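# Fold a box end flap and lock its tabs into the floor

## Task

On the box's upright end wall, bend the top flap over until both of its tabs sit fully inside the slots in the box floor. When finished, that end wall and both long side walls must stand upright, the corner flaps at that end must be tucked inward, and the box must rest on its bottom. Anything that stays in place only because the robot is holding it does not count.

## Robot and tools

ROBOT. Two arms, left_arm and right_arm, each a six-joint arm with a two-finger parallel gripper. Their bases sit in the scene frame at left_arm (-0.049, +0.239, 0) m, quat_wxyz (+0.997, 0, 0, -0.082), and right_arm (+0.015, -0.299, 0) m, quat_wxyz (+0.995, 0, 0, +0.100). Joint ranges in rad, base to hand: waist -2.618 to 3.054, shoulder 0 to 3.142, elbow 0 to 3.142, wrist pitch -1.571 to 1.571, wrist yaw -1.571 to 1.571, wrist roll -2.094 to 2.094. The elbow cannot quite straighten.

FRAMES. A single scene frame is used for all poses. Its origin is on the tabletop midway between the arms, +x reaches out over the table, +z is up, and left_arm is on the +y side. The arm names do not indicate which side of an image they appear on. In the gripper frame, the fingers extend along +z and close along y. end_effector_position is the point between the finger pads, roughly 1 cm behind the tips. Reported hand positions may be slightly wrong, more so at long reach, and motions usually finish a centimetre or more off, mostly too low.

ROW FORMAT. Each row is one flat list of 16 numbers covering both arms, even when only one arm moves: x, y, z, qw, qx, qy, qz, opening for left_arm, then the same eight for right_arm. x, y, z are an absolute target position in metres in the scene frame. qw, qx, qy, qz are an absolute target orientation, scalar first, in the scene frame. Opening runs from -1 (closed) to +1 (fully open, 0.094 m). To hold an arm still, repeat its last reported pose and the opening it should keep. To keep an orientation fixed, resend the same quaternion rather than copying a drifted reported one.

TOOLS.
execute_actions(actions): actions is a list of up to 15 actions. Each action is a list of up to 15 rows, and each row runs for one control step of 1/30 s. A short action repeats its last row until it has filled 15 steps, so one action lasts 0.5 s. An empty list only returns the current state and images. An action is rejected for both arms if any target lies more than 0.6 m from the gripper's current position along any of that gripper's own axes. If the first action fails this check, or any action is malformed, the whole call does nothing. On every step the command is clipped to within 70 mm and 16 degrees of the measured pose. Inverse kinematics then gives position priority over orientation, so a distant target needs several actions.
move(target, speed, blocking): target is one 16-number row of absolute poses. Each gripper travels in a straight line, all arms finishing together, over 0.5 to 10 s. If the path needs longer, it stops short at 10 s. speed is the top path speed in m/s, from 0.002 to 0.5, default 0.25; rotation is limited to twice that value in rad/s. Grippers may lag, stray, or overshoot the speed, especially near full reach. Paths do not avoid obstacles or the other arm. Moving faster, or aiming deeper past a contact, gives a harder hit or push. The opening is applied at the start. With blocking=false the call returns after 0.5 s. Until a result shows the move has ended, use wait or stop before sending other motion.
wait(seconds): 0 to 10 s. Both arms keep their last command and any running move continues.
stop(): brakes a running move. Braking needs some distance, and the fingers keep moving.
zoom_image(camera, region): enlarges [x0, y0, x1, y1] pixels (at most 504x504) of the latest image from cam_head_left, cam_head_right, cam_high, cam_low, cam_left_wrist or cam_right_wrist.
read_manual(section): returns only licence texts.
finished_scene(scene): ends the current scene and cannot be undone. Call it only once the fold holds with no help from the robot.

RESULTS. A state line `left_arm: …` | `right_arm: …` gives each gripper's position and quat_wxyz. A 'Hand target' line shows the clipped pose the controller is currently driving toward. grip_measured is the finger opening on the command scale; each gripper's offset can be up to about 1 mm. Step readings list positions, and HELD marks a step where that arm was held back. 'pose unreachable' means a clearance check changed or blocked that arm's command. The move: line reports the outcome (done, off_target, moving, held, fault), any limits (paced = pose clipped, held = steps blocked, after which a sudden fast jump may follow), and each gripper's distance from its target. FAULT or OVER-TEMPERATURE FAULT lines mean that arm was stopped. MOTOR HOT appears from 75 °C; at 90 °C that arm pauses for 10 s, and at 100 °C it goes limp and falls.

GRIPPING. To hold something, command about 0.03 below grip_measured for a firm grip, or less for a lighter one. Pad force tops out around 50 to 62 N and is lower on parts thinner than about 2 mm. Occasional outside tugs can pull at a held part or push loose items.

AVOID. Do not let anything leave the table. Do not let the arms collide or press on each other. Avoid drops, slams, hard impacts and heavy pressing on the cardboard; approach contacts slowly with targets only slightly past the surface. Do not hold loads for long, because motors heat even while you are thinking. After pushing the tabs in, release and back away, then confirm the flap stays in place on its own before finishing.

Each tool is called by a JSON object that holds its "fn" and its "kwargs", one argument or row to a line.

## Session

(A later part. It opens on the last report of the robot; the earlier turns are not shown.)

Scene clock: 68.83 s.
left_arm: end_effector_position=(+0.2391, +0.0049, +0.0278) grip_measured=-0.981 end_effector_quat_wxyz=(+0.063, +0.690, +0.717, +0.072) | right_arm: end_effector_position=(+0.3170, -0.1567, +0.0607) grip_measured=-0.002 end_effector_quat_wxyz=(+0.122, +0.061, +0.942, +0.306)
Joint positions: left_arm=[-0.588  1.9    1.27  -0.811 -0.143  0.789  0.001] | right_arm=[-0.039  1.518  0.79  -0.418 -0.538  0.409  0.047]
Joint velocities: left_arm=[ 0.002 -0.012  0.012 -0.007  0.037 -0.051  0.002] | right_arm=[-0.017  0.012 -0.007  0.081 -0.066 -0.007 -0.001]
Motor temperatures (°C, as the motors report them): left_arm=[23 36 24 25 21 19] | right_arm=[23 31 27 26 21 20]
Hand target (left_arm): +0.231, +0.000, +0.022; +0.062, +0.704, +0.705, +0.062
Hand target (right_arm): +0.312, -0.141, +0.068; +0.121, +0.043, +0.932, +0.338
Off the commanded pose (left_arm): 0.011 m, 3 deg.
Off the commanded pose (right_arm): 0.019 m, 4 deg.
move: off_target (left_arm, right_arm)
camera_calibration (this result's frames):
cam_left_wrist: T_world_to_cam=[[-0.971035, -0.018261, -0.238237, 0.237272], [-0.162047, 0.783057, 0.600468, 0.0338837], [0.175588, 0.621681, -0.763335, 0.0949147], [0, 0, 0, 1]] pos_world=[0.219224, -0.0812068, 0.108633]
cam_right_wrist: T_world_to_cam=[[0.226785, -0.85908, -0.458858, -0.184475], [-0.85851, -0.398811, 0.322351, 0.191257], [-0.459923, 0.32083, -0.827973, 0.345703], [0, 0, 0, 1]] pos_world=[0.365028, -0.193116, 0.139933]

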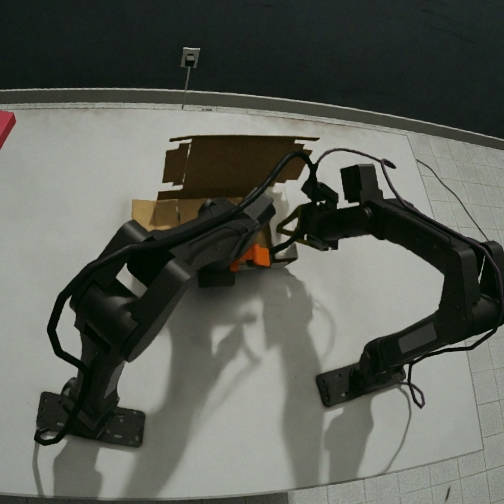

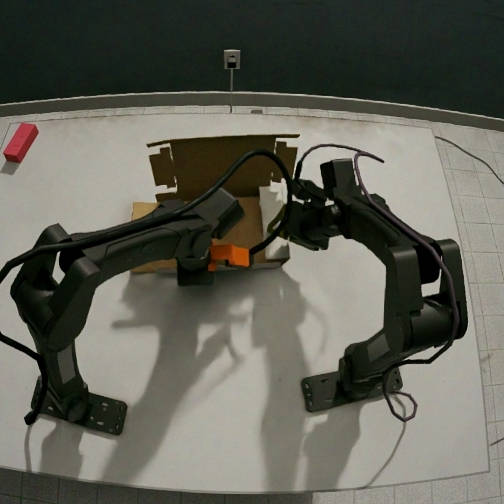

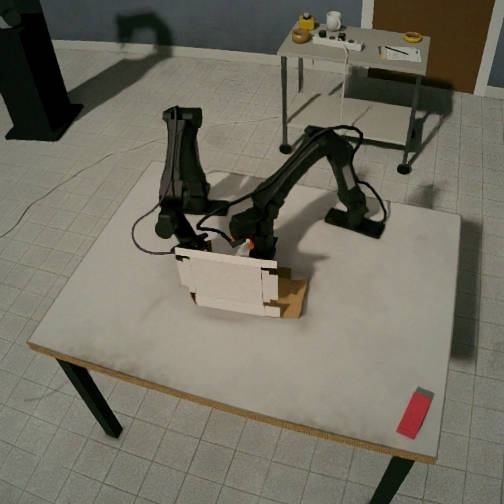

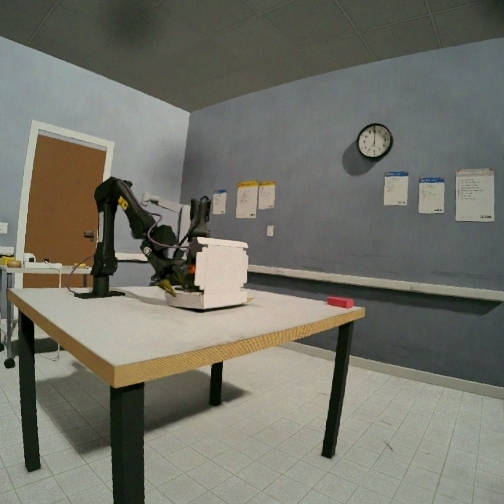

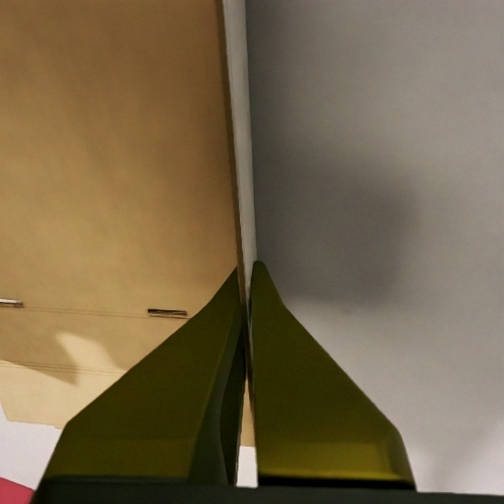

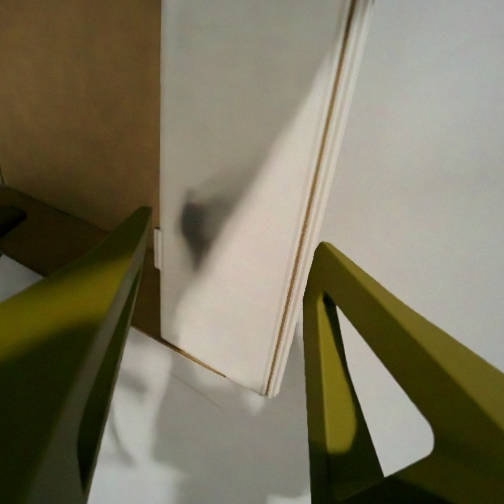

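{"fn": "move", "kwargs": {
  "target": [0.234,0.0,0.022,0,0.707,0.707,0,-1,0.312,-0.21,0.07,0.122,0.044,0.931,0.339,0.0],
  "speed": 0.08
}}

{"fn": "execute_actions", "kwargs": {
  "actions": [
    [[0.236,0.0,0.03,0,0.707,0.707,0,-0.3,0.312,-0.21,0.07,0.122,0.044,0.931,0.339,0.0]]
  ]
}}

{"fn": "move", "kwargs": {
  "target": [0.25,0.02,0.12,0,0.707,0.707,0,-0.3,0.312,-0.23,0.04,0.247,0.078,0.921,0.291,-1],
  "speed": 0.12
}}

{"fn": "move", "kwargs": {
  "target": [0.30,0.02,0.09,0,0,0.819,-0.574,-1,0.312,-0.23,0.04,0.247,0.078,0.921,0.291,-1]
}}

{"fn": "move", "kwargs": {
  "target": [0.30,-0.04,0.045,0,0,0.819,-0.574,-1,0.32,-0.2,0.035,0.247,0.078,0.921,0.291,-1],
  "speed": 0.08
}}

Scene clock: 76.23 s.
left_arm: end_effector_position=(+0.2371, -0.0017, +0.0293) grip_measured=-0.981 end_effector_quat_wxyz=(+0.019, +0.706, +0.708, +0.013) | right_arm: end_effector_position=(+0.3061, -0.2100, +0.0624) grip_measured=-0.002 end_effector_quat_wxyz=(+0.118, +0.049, +0.934, +0.333)
Joint positions: left_arm=[-0.548  1.984  1.409 -0.955 -0.023  0.856  0.001] | right_arm=[-0.283  1.518  0.79  -0.582 -0.681  0.115  0.047]
Joint velocities: left_arm=[-0.012  0.002  0.007 -0.007 -0.022  0.022  0.   ] | right_arm=[-0.002  0.007  0.002 -0.125 -0.051 -0.022 -0.   ]
Motor temperatures (°C, as the motors report them): left_arm=[23 36 24 25 21 19] | right_arm=[23 31 27 27 21 20]
Hand target (left_arm): +0.234, -0.000, +0.023; +0.002, +0.706, +0.708, -0.001
Hand target (right_arm): +0.311, -0.210, +0.070; +0.123, +0.045, +0.931, +0.341
Off the commanded pose (left_arm): 0.008 m, 3 deg.
Off the commanded pose (right_arm): 0.010 m, 1 deg.
move: off_target (left_arm)
camera_calibration (this result's frames):
cam_left_wrist: T_world_to_cam=[[-0.995468, 0.0145785, -0.0939687, 0.237241], [-0.0448219, 0.799587, 0.598876, 0.0101711], [0.0838668, 0.600374, -0.79531, 0.1231], [0, 0, 0, 1]] pos_world=[0.226297, -0.0854974, 0.114105]
cam_right_wrist: T_world_to_cam=[[0.253624, -0.826535, -0.502509, -0.225546], [-0.846789, -0.440827, 0.297691, 0.149222], [-0.467571, 0.350017, -0.811705, 0.36669], [0, 0, 0, 1]] pos_world=[0.355017, -0.248989, 0.139883]

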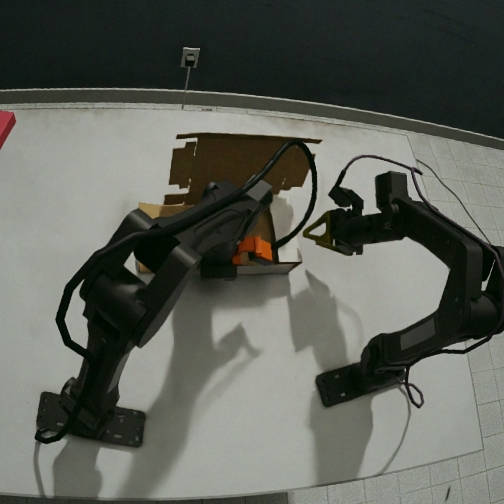

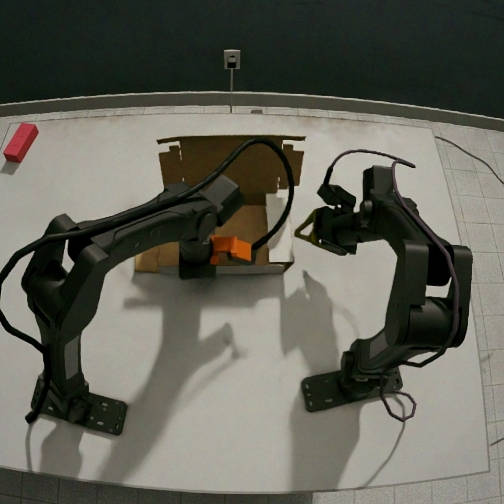

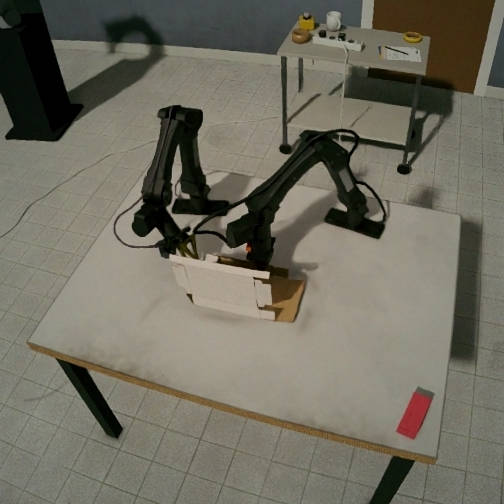

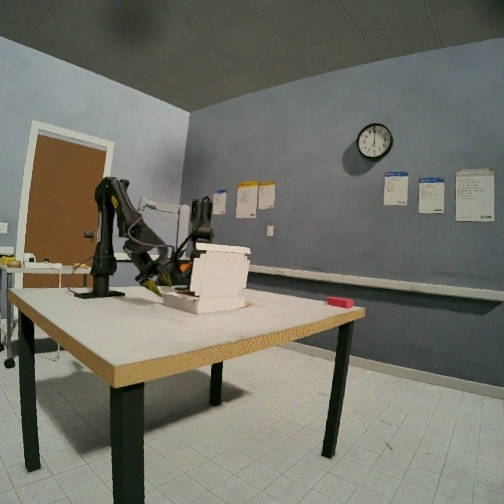

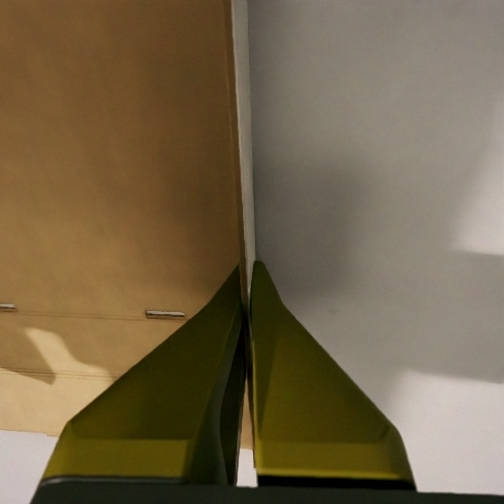

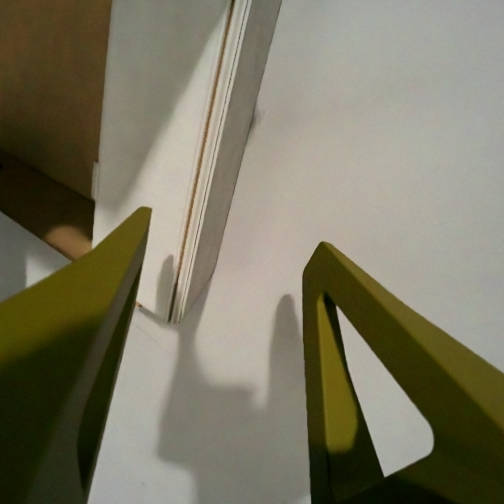

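Scene clock: 76.73 s.
left_arm: end_effector_position=(+0.2329, -0.0005, +0.0303) grip_measured=-0.302 end_effector_quat_wxyz=(+0.005, +0.709, +0.706, +0.007) | right_arm: end_effector_position=(+0.3086, -0.2102, +0.0649) grip_measured=-0.002 end_effector_quat_wxyz=(+0.121, +0.047, +0.934, +0.333)
Joint positions: left_arm=[-0.548  1.995  1.429 -0.995 -0.013  0.863  0.033] | right_arm=[-0.283  1.518  0.8   -0.585 -0.681  0.111  0.047]
Joint velocities: left_arm=[-0.012 -0.007  0.012 -0.037 -0.095 -0.007  0.001] | right_arm=[-0.007  0.007 -0.017 -0.081 -0.081 -0.007 -0.   ]
Motor temperatures (°C, as the motors report them): left_arm=[23 36 24 25 21 19] | right_arm=[23 31 27 27 21 20]
Hand target (left_arm): +0.236, -0.000, +0.030; +0.001, +0.707, +0.707, -0.000
Hand target (right_arm): +0.312, -0.210, +0.070; +0.122, +0.044, +0.932, +0.339
Off the commanded pose (left_arm): 0.003 m, 1 deg.
Off the commanded pose (right_arm): 0.006 m, 1 deg.
Step readings (end_effector_position):
0: left_arm (+0.2371, -0.0017, +0.0293) | right_arm (+0.3061, -0.2100, +0.0624)
1: left_arm (+0.2369, -0.0017, +0.0300) | right_arm (+0.3061, -0.2100, +0.0626)
2: left_arm (+0.2364, -0.0017, +0.0304) | right_arm (+0.3065, -0.2100, +0.0631)
4: left_arm (+0.2362, -0.0023, +0.0308) | right_arm (+0.3078, -0.2101, +0.0642)
8: left_arm (+0.2345, -0.0016, +0.0306) | right_arm (+0.3086, -0.2102, +0.0649)
15: end_effector_position above
camera_calibration (this result's frames):
cam_left_wrist: T_world_to_cam=[[-0.997678, 0.022225, -0.0643736, 0.232684], [-0.0216372, 0.792827, 0.609062, 0.00272614], [0.0645735, 0.609041, -0.790506, 0.127903], [0, 0, 0, 1]] pos_world=[0.223944, -0.0852309, 0.114426]
cam_right_wrist: T_world_to_cam=[[0.260581, -0.826573, -0.498873, -0.227484], [-0.848222, -0.442797, 0.290602, 0.150984], [-0.461103, 0.34743, -0.816502, 0.367734], [0, 0, 0, 1]] pos_world=[0.356909, -0.248938, 0.142894]

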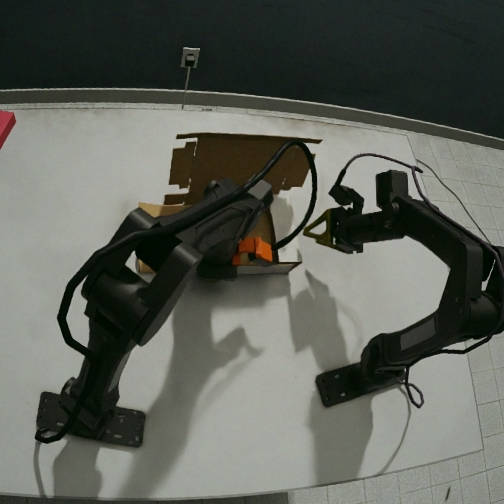

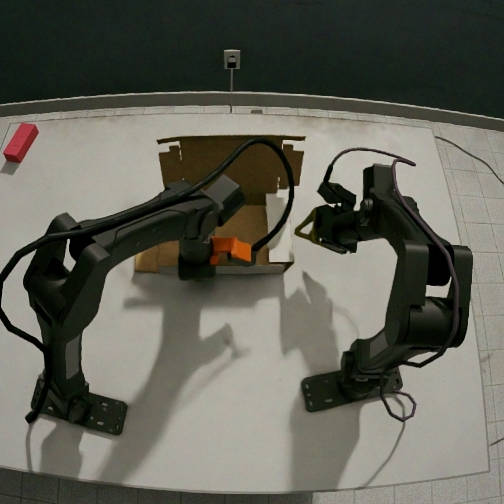

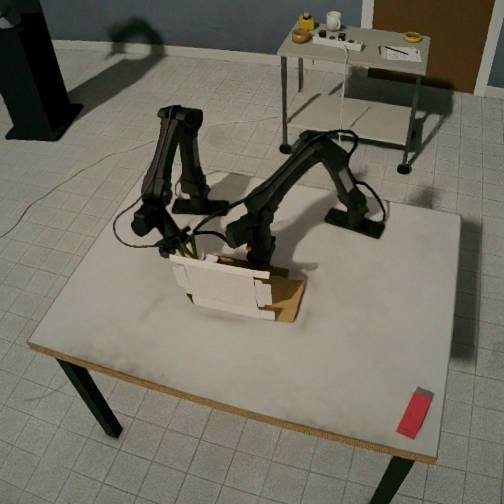

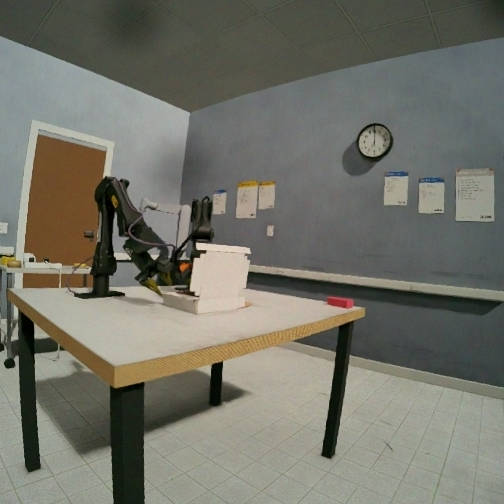

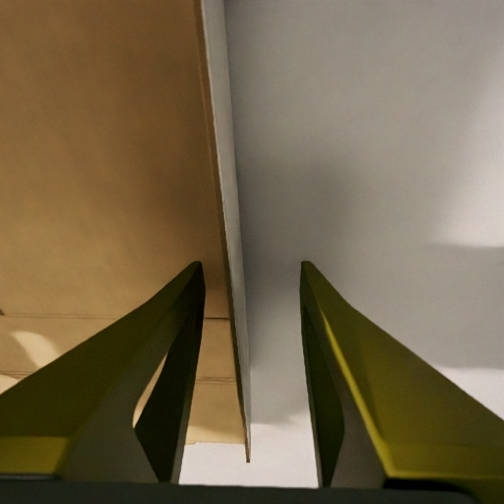

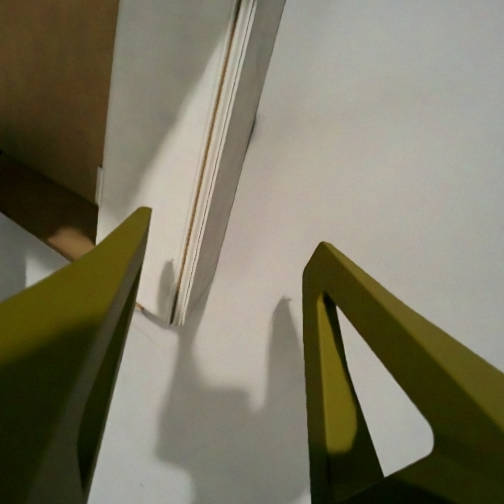

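Scene clock: 78.50 s.
left_arm: end_effector_position=(+0.2484, +0.0189, +0.1105) grip_measured=-0.302 end_effector_quat_wxyz=(-0.008, +0.708, +0.706, +0.005) | right_arm: end_effector_position=(+0.3093, -0.2275, +0.0358) grip_measured=-0.997 end_effector_quat_wxyz=(+0.234, +0.076, +0.924, +0.293)
Joint positions: left_arm=[-0.48   1.967  1.714 -1.333 -0.012  0.928  0.033] | right_arm=[-0.292  1.398  0.5   -0.135 -0.579  0.235  0.   ]
Joint velocities: left_arm=[-0.007  0.007 -0.017 -0.022  0.037  0.022 -0.001] | right_arm=[-0.007 -0.002 -0.012  0.022 -0.022  0.022 -0.   ]
Motor temperatures (°C, as the motors report them): left_arm=[23 36 25 25 21 19] | right_arm=[23 31 27 27 21 20]
Hand target (left_arm): +0.250, +0.019, +0.120; +0.001, +0.707, +0.707, -0.000
Hand target (right_arm): +0.311, -0.230, +0.040; +0.247, +0.077, +0.921, +0.292
Off the commanded pose (left_arm): 0.010 m, 1 deg.
Off the commanded pose (right_arm): 0.006 m, 2 deg.
move: done
camera_calibration (this result's frames):
cam_left_wrist: T_world_to_cam=[[-0.998859, 0.0207885, -0.0429888, 0.250924], [-0.0104669, 0.783051, 0.621869, -0.065183], [0.0465901, 0.62161, -0.78194, 0.181851], [0, 0, 0, 1]] pos_world=[0.241483, -0.0672152, 0.193519]
cam_right_wrist: T_world_to_cam=[[0.22384, -0.892724, -0.391076, -0.26408], [-0.942583, -0.300333, 0.146074, 0.219125], [-0.247857, 0.335924, -0.908693, 0.285035], [0, 0, 0, 1]] pos_world=[0.336303, -0.26569, 0.123726]

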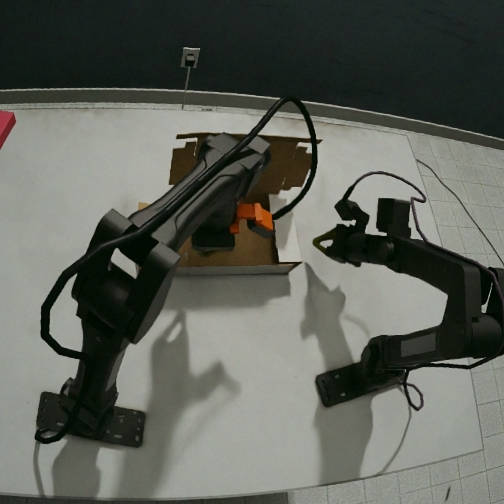

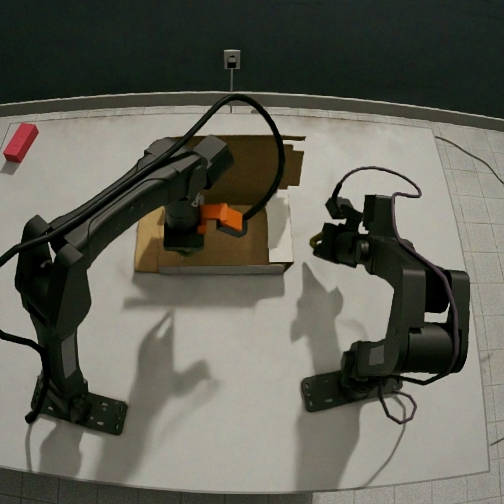

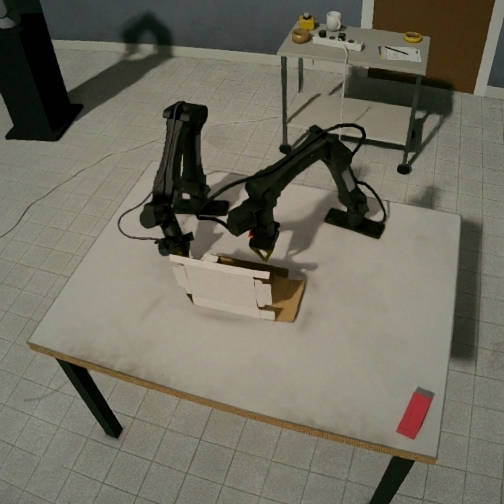

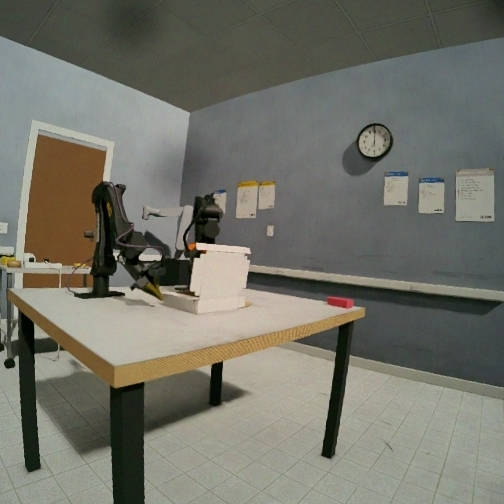

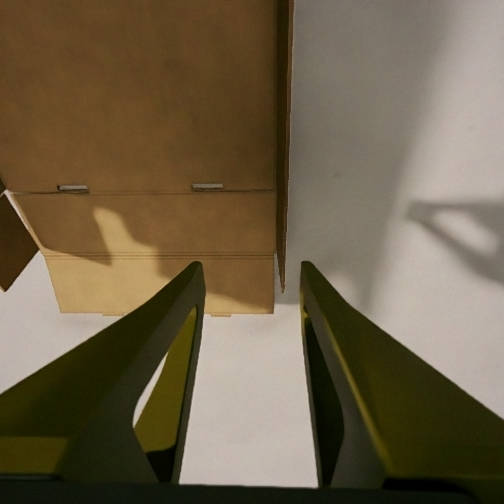

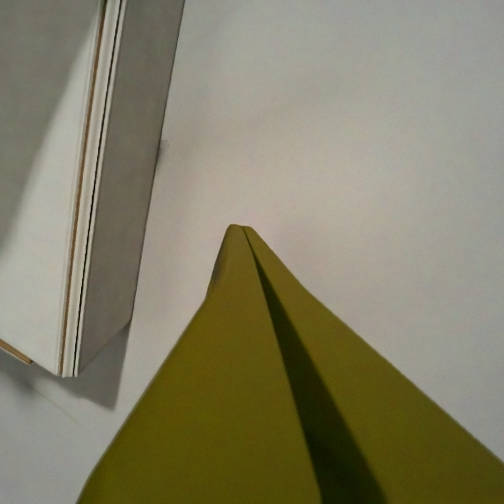

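Scene clock: 83.17 s.
left_arm: end_effector_position=(+0.3041, +0.0150, +0.0876) grip_measured=-0.997 end_effector_quat_wxyz=(+0.008, +0.006, +0.821, -0.571) | right_arm: end_effector_position=(+0.3099, -0.2280, +0.0359) grip_measured=-0.997 end_effector_quat_wxyz=(+0.235, +0.077, +0.924, +0.292)
Joint positions: left_arm=[ 0.002  1.973  1.105 -0.273  1.179 -0.439  0.   ] | right_arm=[-0.292  1.398  0.5   -0.133 -0.577  0.237  0.   ]
Joint velocities: left_arm=[-0.017 -0.002 -0.032  0.007 -0.022 -0.037 -0.001] | right_arm=[ 0.002 -0.007 -0.002  0.037 -0.022  0.037 -0.   ]
Motor temperatures (°C, as the motors report them): left_arm=[23 36 25 25 21 19] | right_arm=[23 31 27 27 21 20]
Hand target (left_arm): +0.301, +0.017, +0.091; +0.008, +0.003, +0.816, -0.577
Hand target (right_arm): +0.312, -0.230, +0.040; +0.247, +0.078, +0.921, +0.291
Off the commanded pose (left_arm): 0.007 m, 1 deg.
Off the commanded pose (right_arm): 0.005 m, 1 deg.
move: done
camera_calibration (this result's frames):
cam_left_wrist: T_world_to_cam=[[-0.0363623, -0.391907, 0.919286, -0.0651782], [-0.799019, 0.563892, 0.208792, 0.231983], [-0.600205, -0.726935, -0.333646, 0.341342], [0, 0, 0, 1]] pos_world=[0.387864, 0.0917768, 0.125369]
cam_right_wrist: T_world_to_cam=[[0.221651, -0.893955, -0.389505, -0.264249], [-0.943672, -0.29728, 0.145284, 0.220602], [-0.245669, 0.335363, -0.909493, 0.284629], [0, 0, 0, 1]] pos_world=[0.336672, -0.266101, 0.123892]

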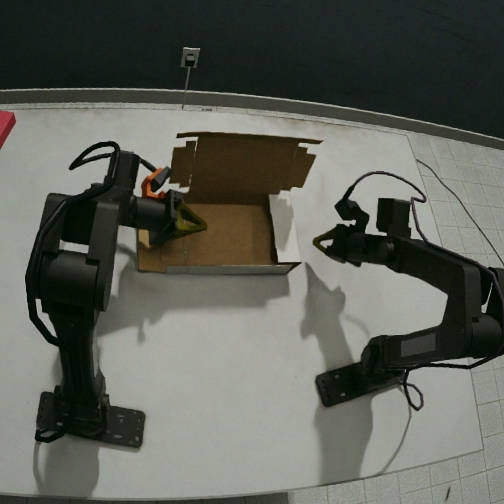

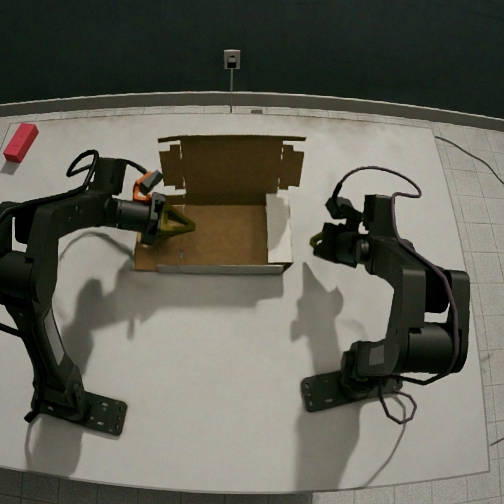

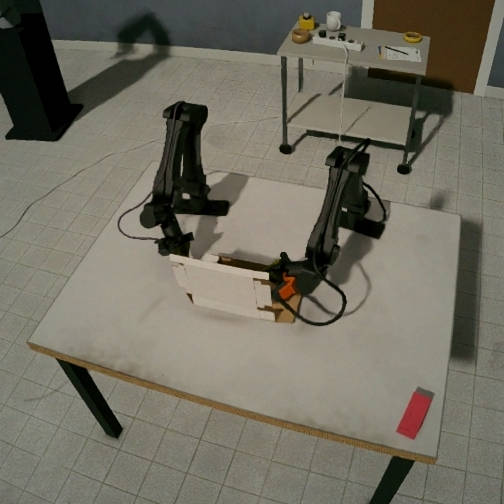

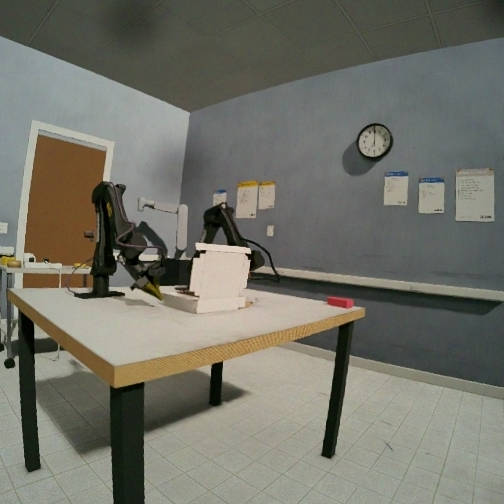

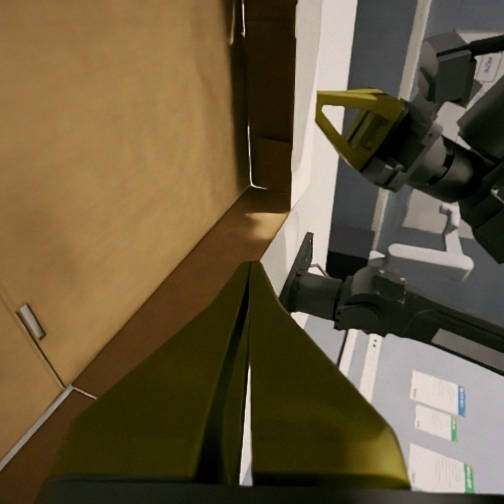

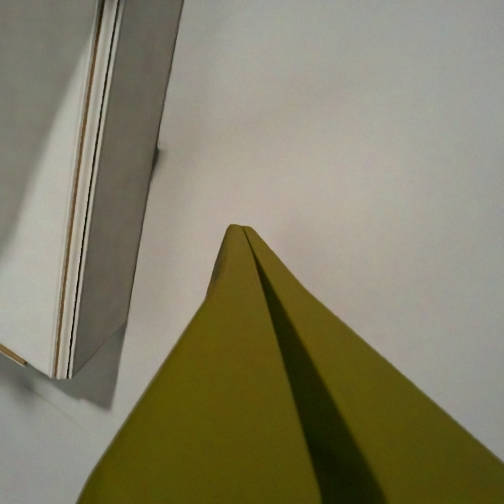

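Scene clock: 84.63 s.
left_arm: end_effector_position=(+0.3068, -0.0383, +0.0548) grip_measured=-0.997 end_effector_quat_wxyz=(+0.013, +0.008, +0.817, -0.576) | right_arm: end_effector_position=(+0.3234, -0.2024, +0.0405) grip_measured=-0.997 end_effector_quat_wxyz=(+0.253, +0.077, +0.920, +0.290)
Joint positions: left_arm=[-0.138  2.081  1.039  0.188  1.109 -0.739  0.   ] | right_arm=[-0.165  1.412  0.5   -0.016 -0.497  0.371  0.   ]
Joint velocities: left_arm=[-0.002 -0.002 -0.007  0.007 -0.066 -0.095  0.   ] | right_arm=[-0.012  0.002 -0.017 -0.066 -0.066  0.007 -0.001]
Motor temperatures (°C, as the motors report them): left_arm=[23 36 25 25 21 19] | right_arm=[23 30 27 27 21 20]
Hand target (left_arm): +0.299, -0.039, +0.045; -0.001, +0.001, +0.820, -0.572
Hand target (right_arm): +0.320, -0.200, +0.035; +0.247, +0.077, +0.921, +0.290
Off the commanded pose (left_arm): 0.012 m, 2 deg.
Off the commanded pose (right_arm): 0.007 m, 1 deg.
move: off_target (left_arm)
camera_calibration (this result's frames):
cam_left_wrist: T_world_to_cam=[[-0.045394, -0.381142, 0.923401, -0.0528719], [-0.802142, 0.564841, 0.19371, 0.272789], [-0.595406, -0.731906, -0.33137, 0.291534], [0, 0, 0, 1]] pos_world=[0.389996, 0.0391413, 0.0925857]
cam_right_wrist: T_world_to_cam=[[0.223973, -0.897722, -0.379383, -0.244474], [-0.951587, -0.285522, 0.113843, 0.246468], [-0.210522, 0.335518, -0.918209, 0.272583], [0, 0, 0, 1]] pos_world=[0.346676, -0.240554, 0.12948]

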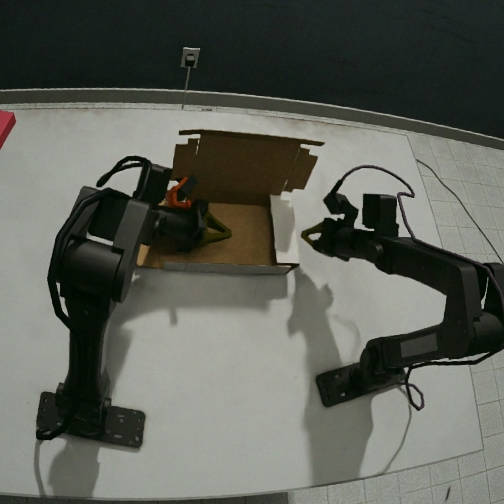

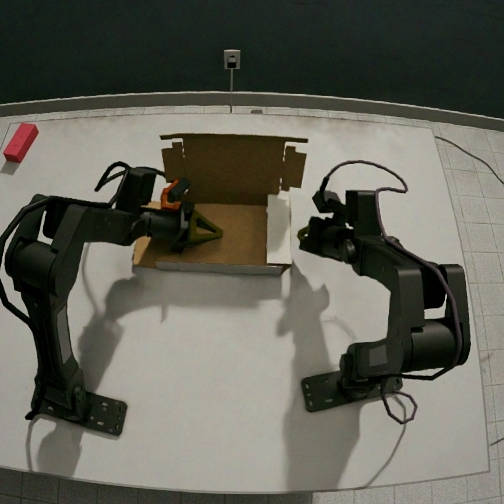

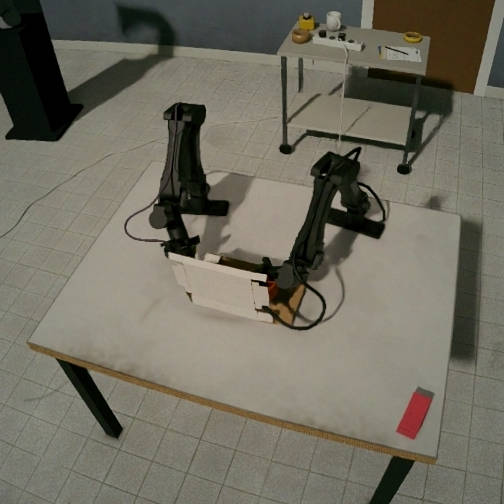

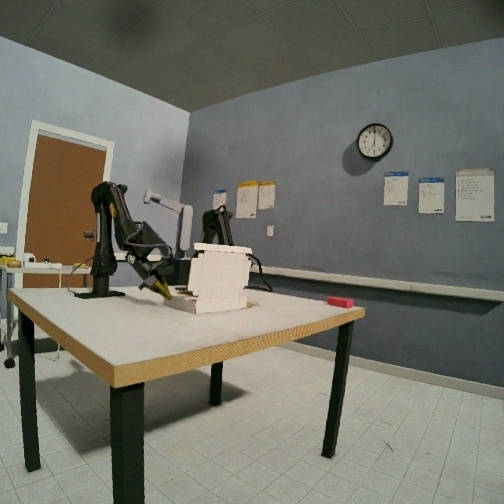

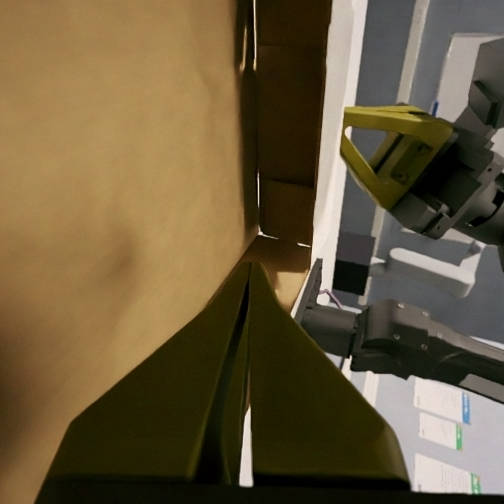

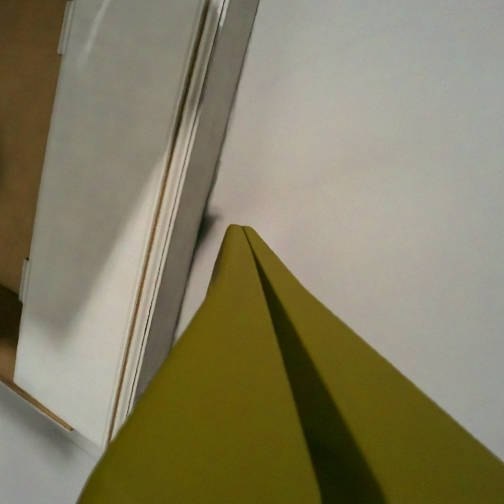

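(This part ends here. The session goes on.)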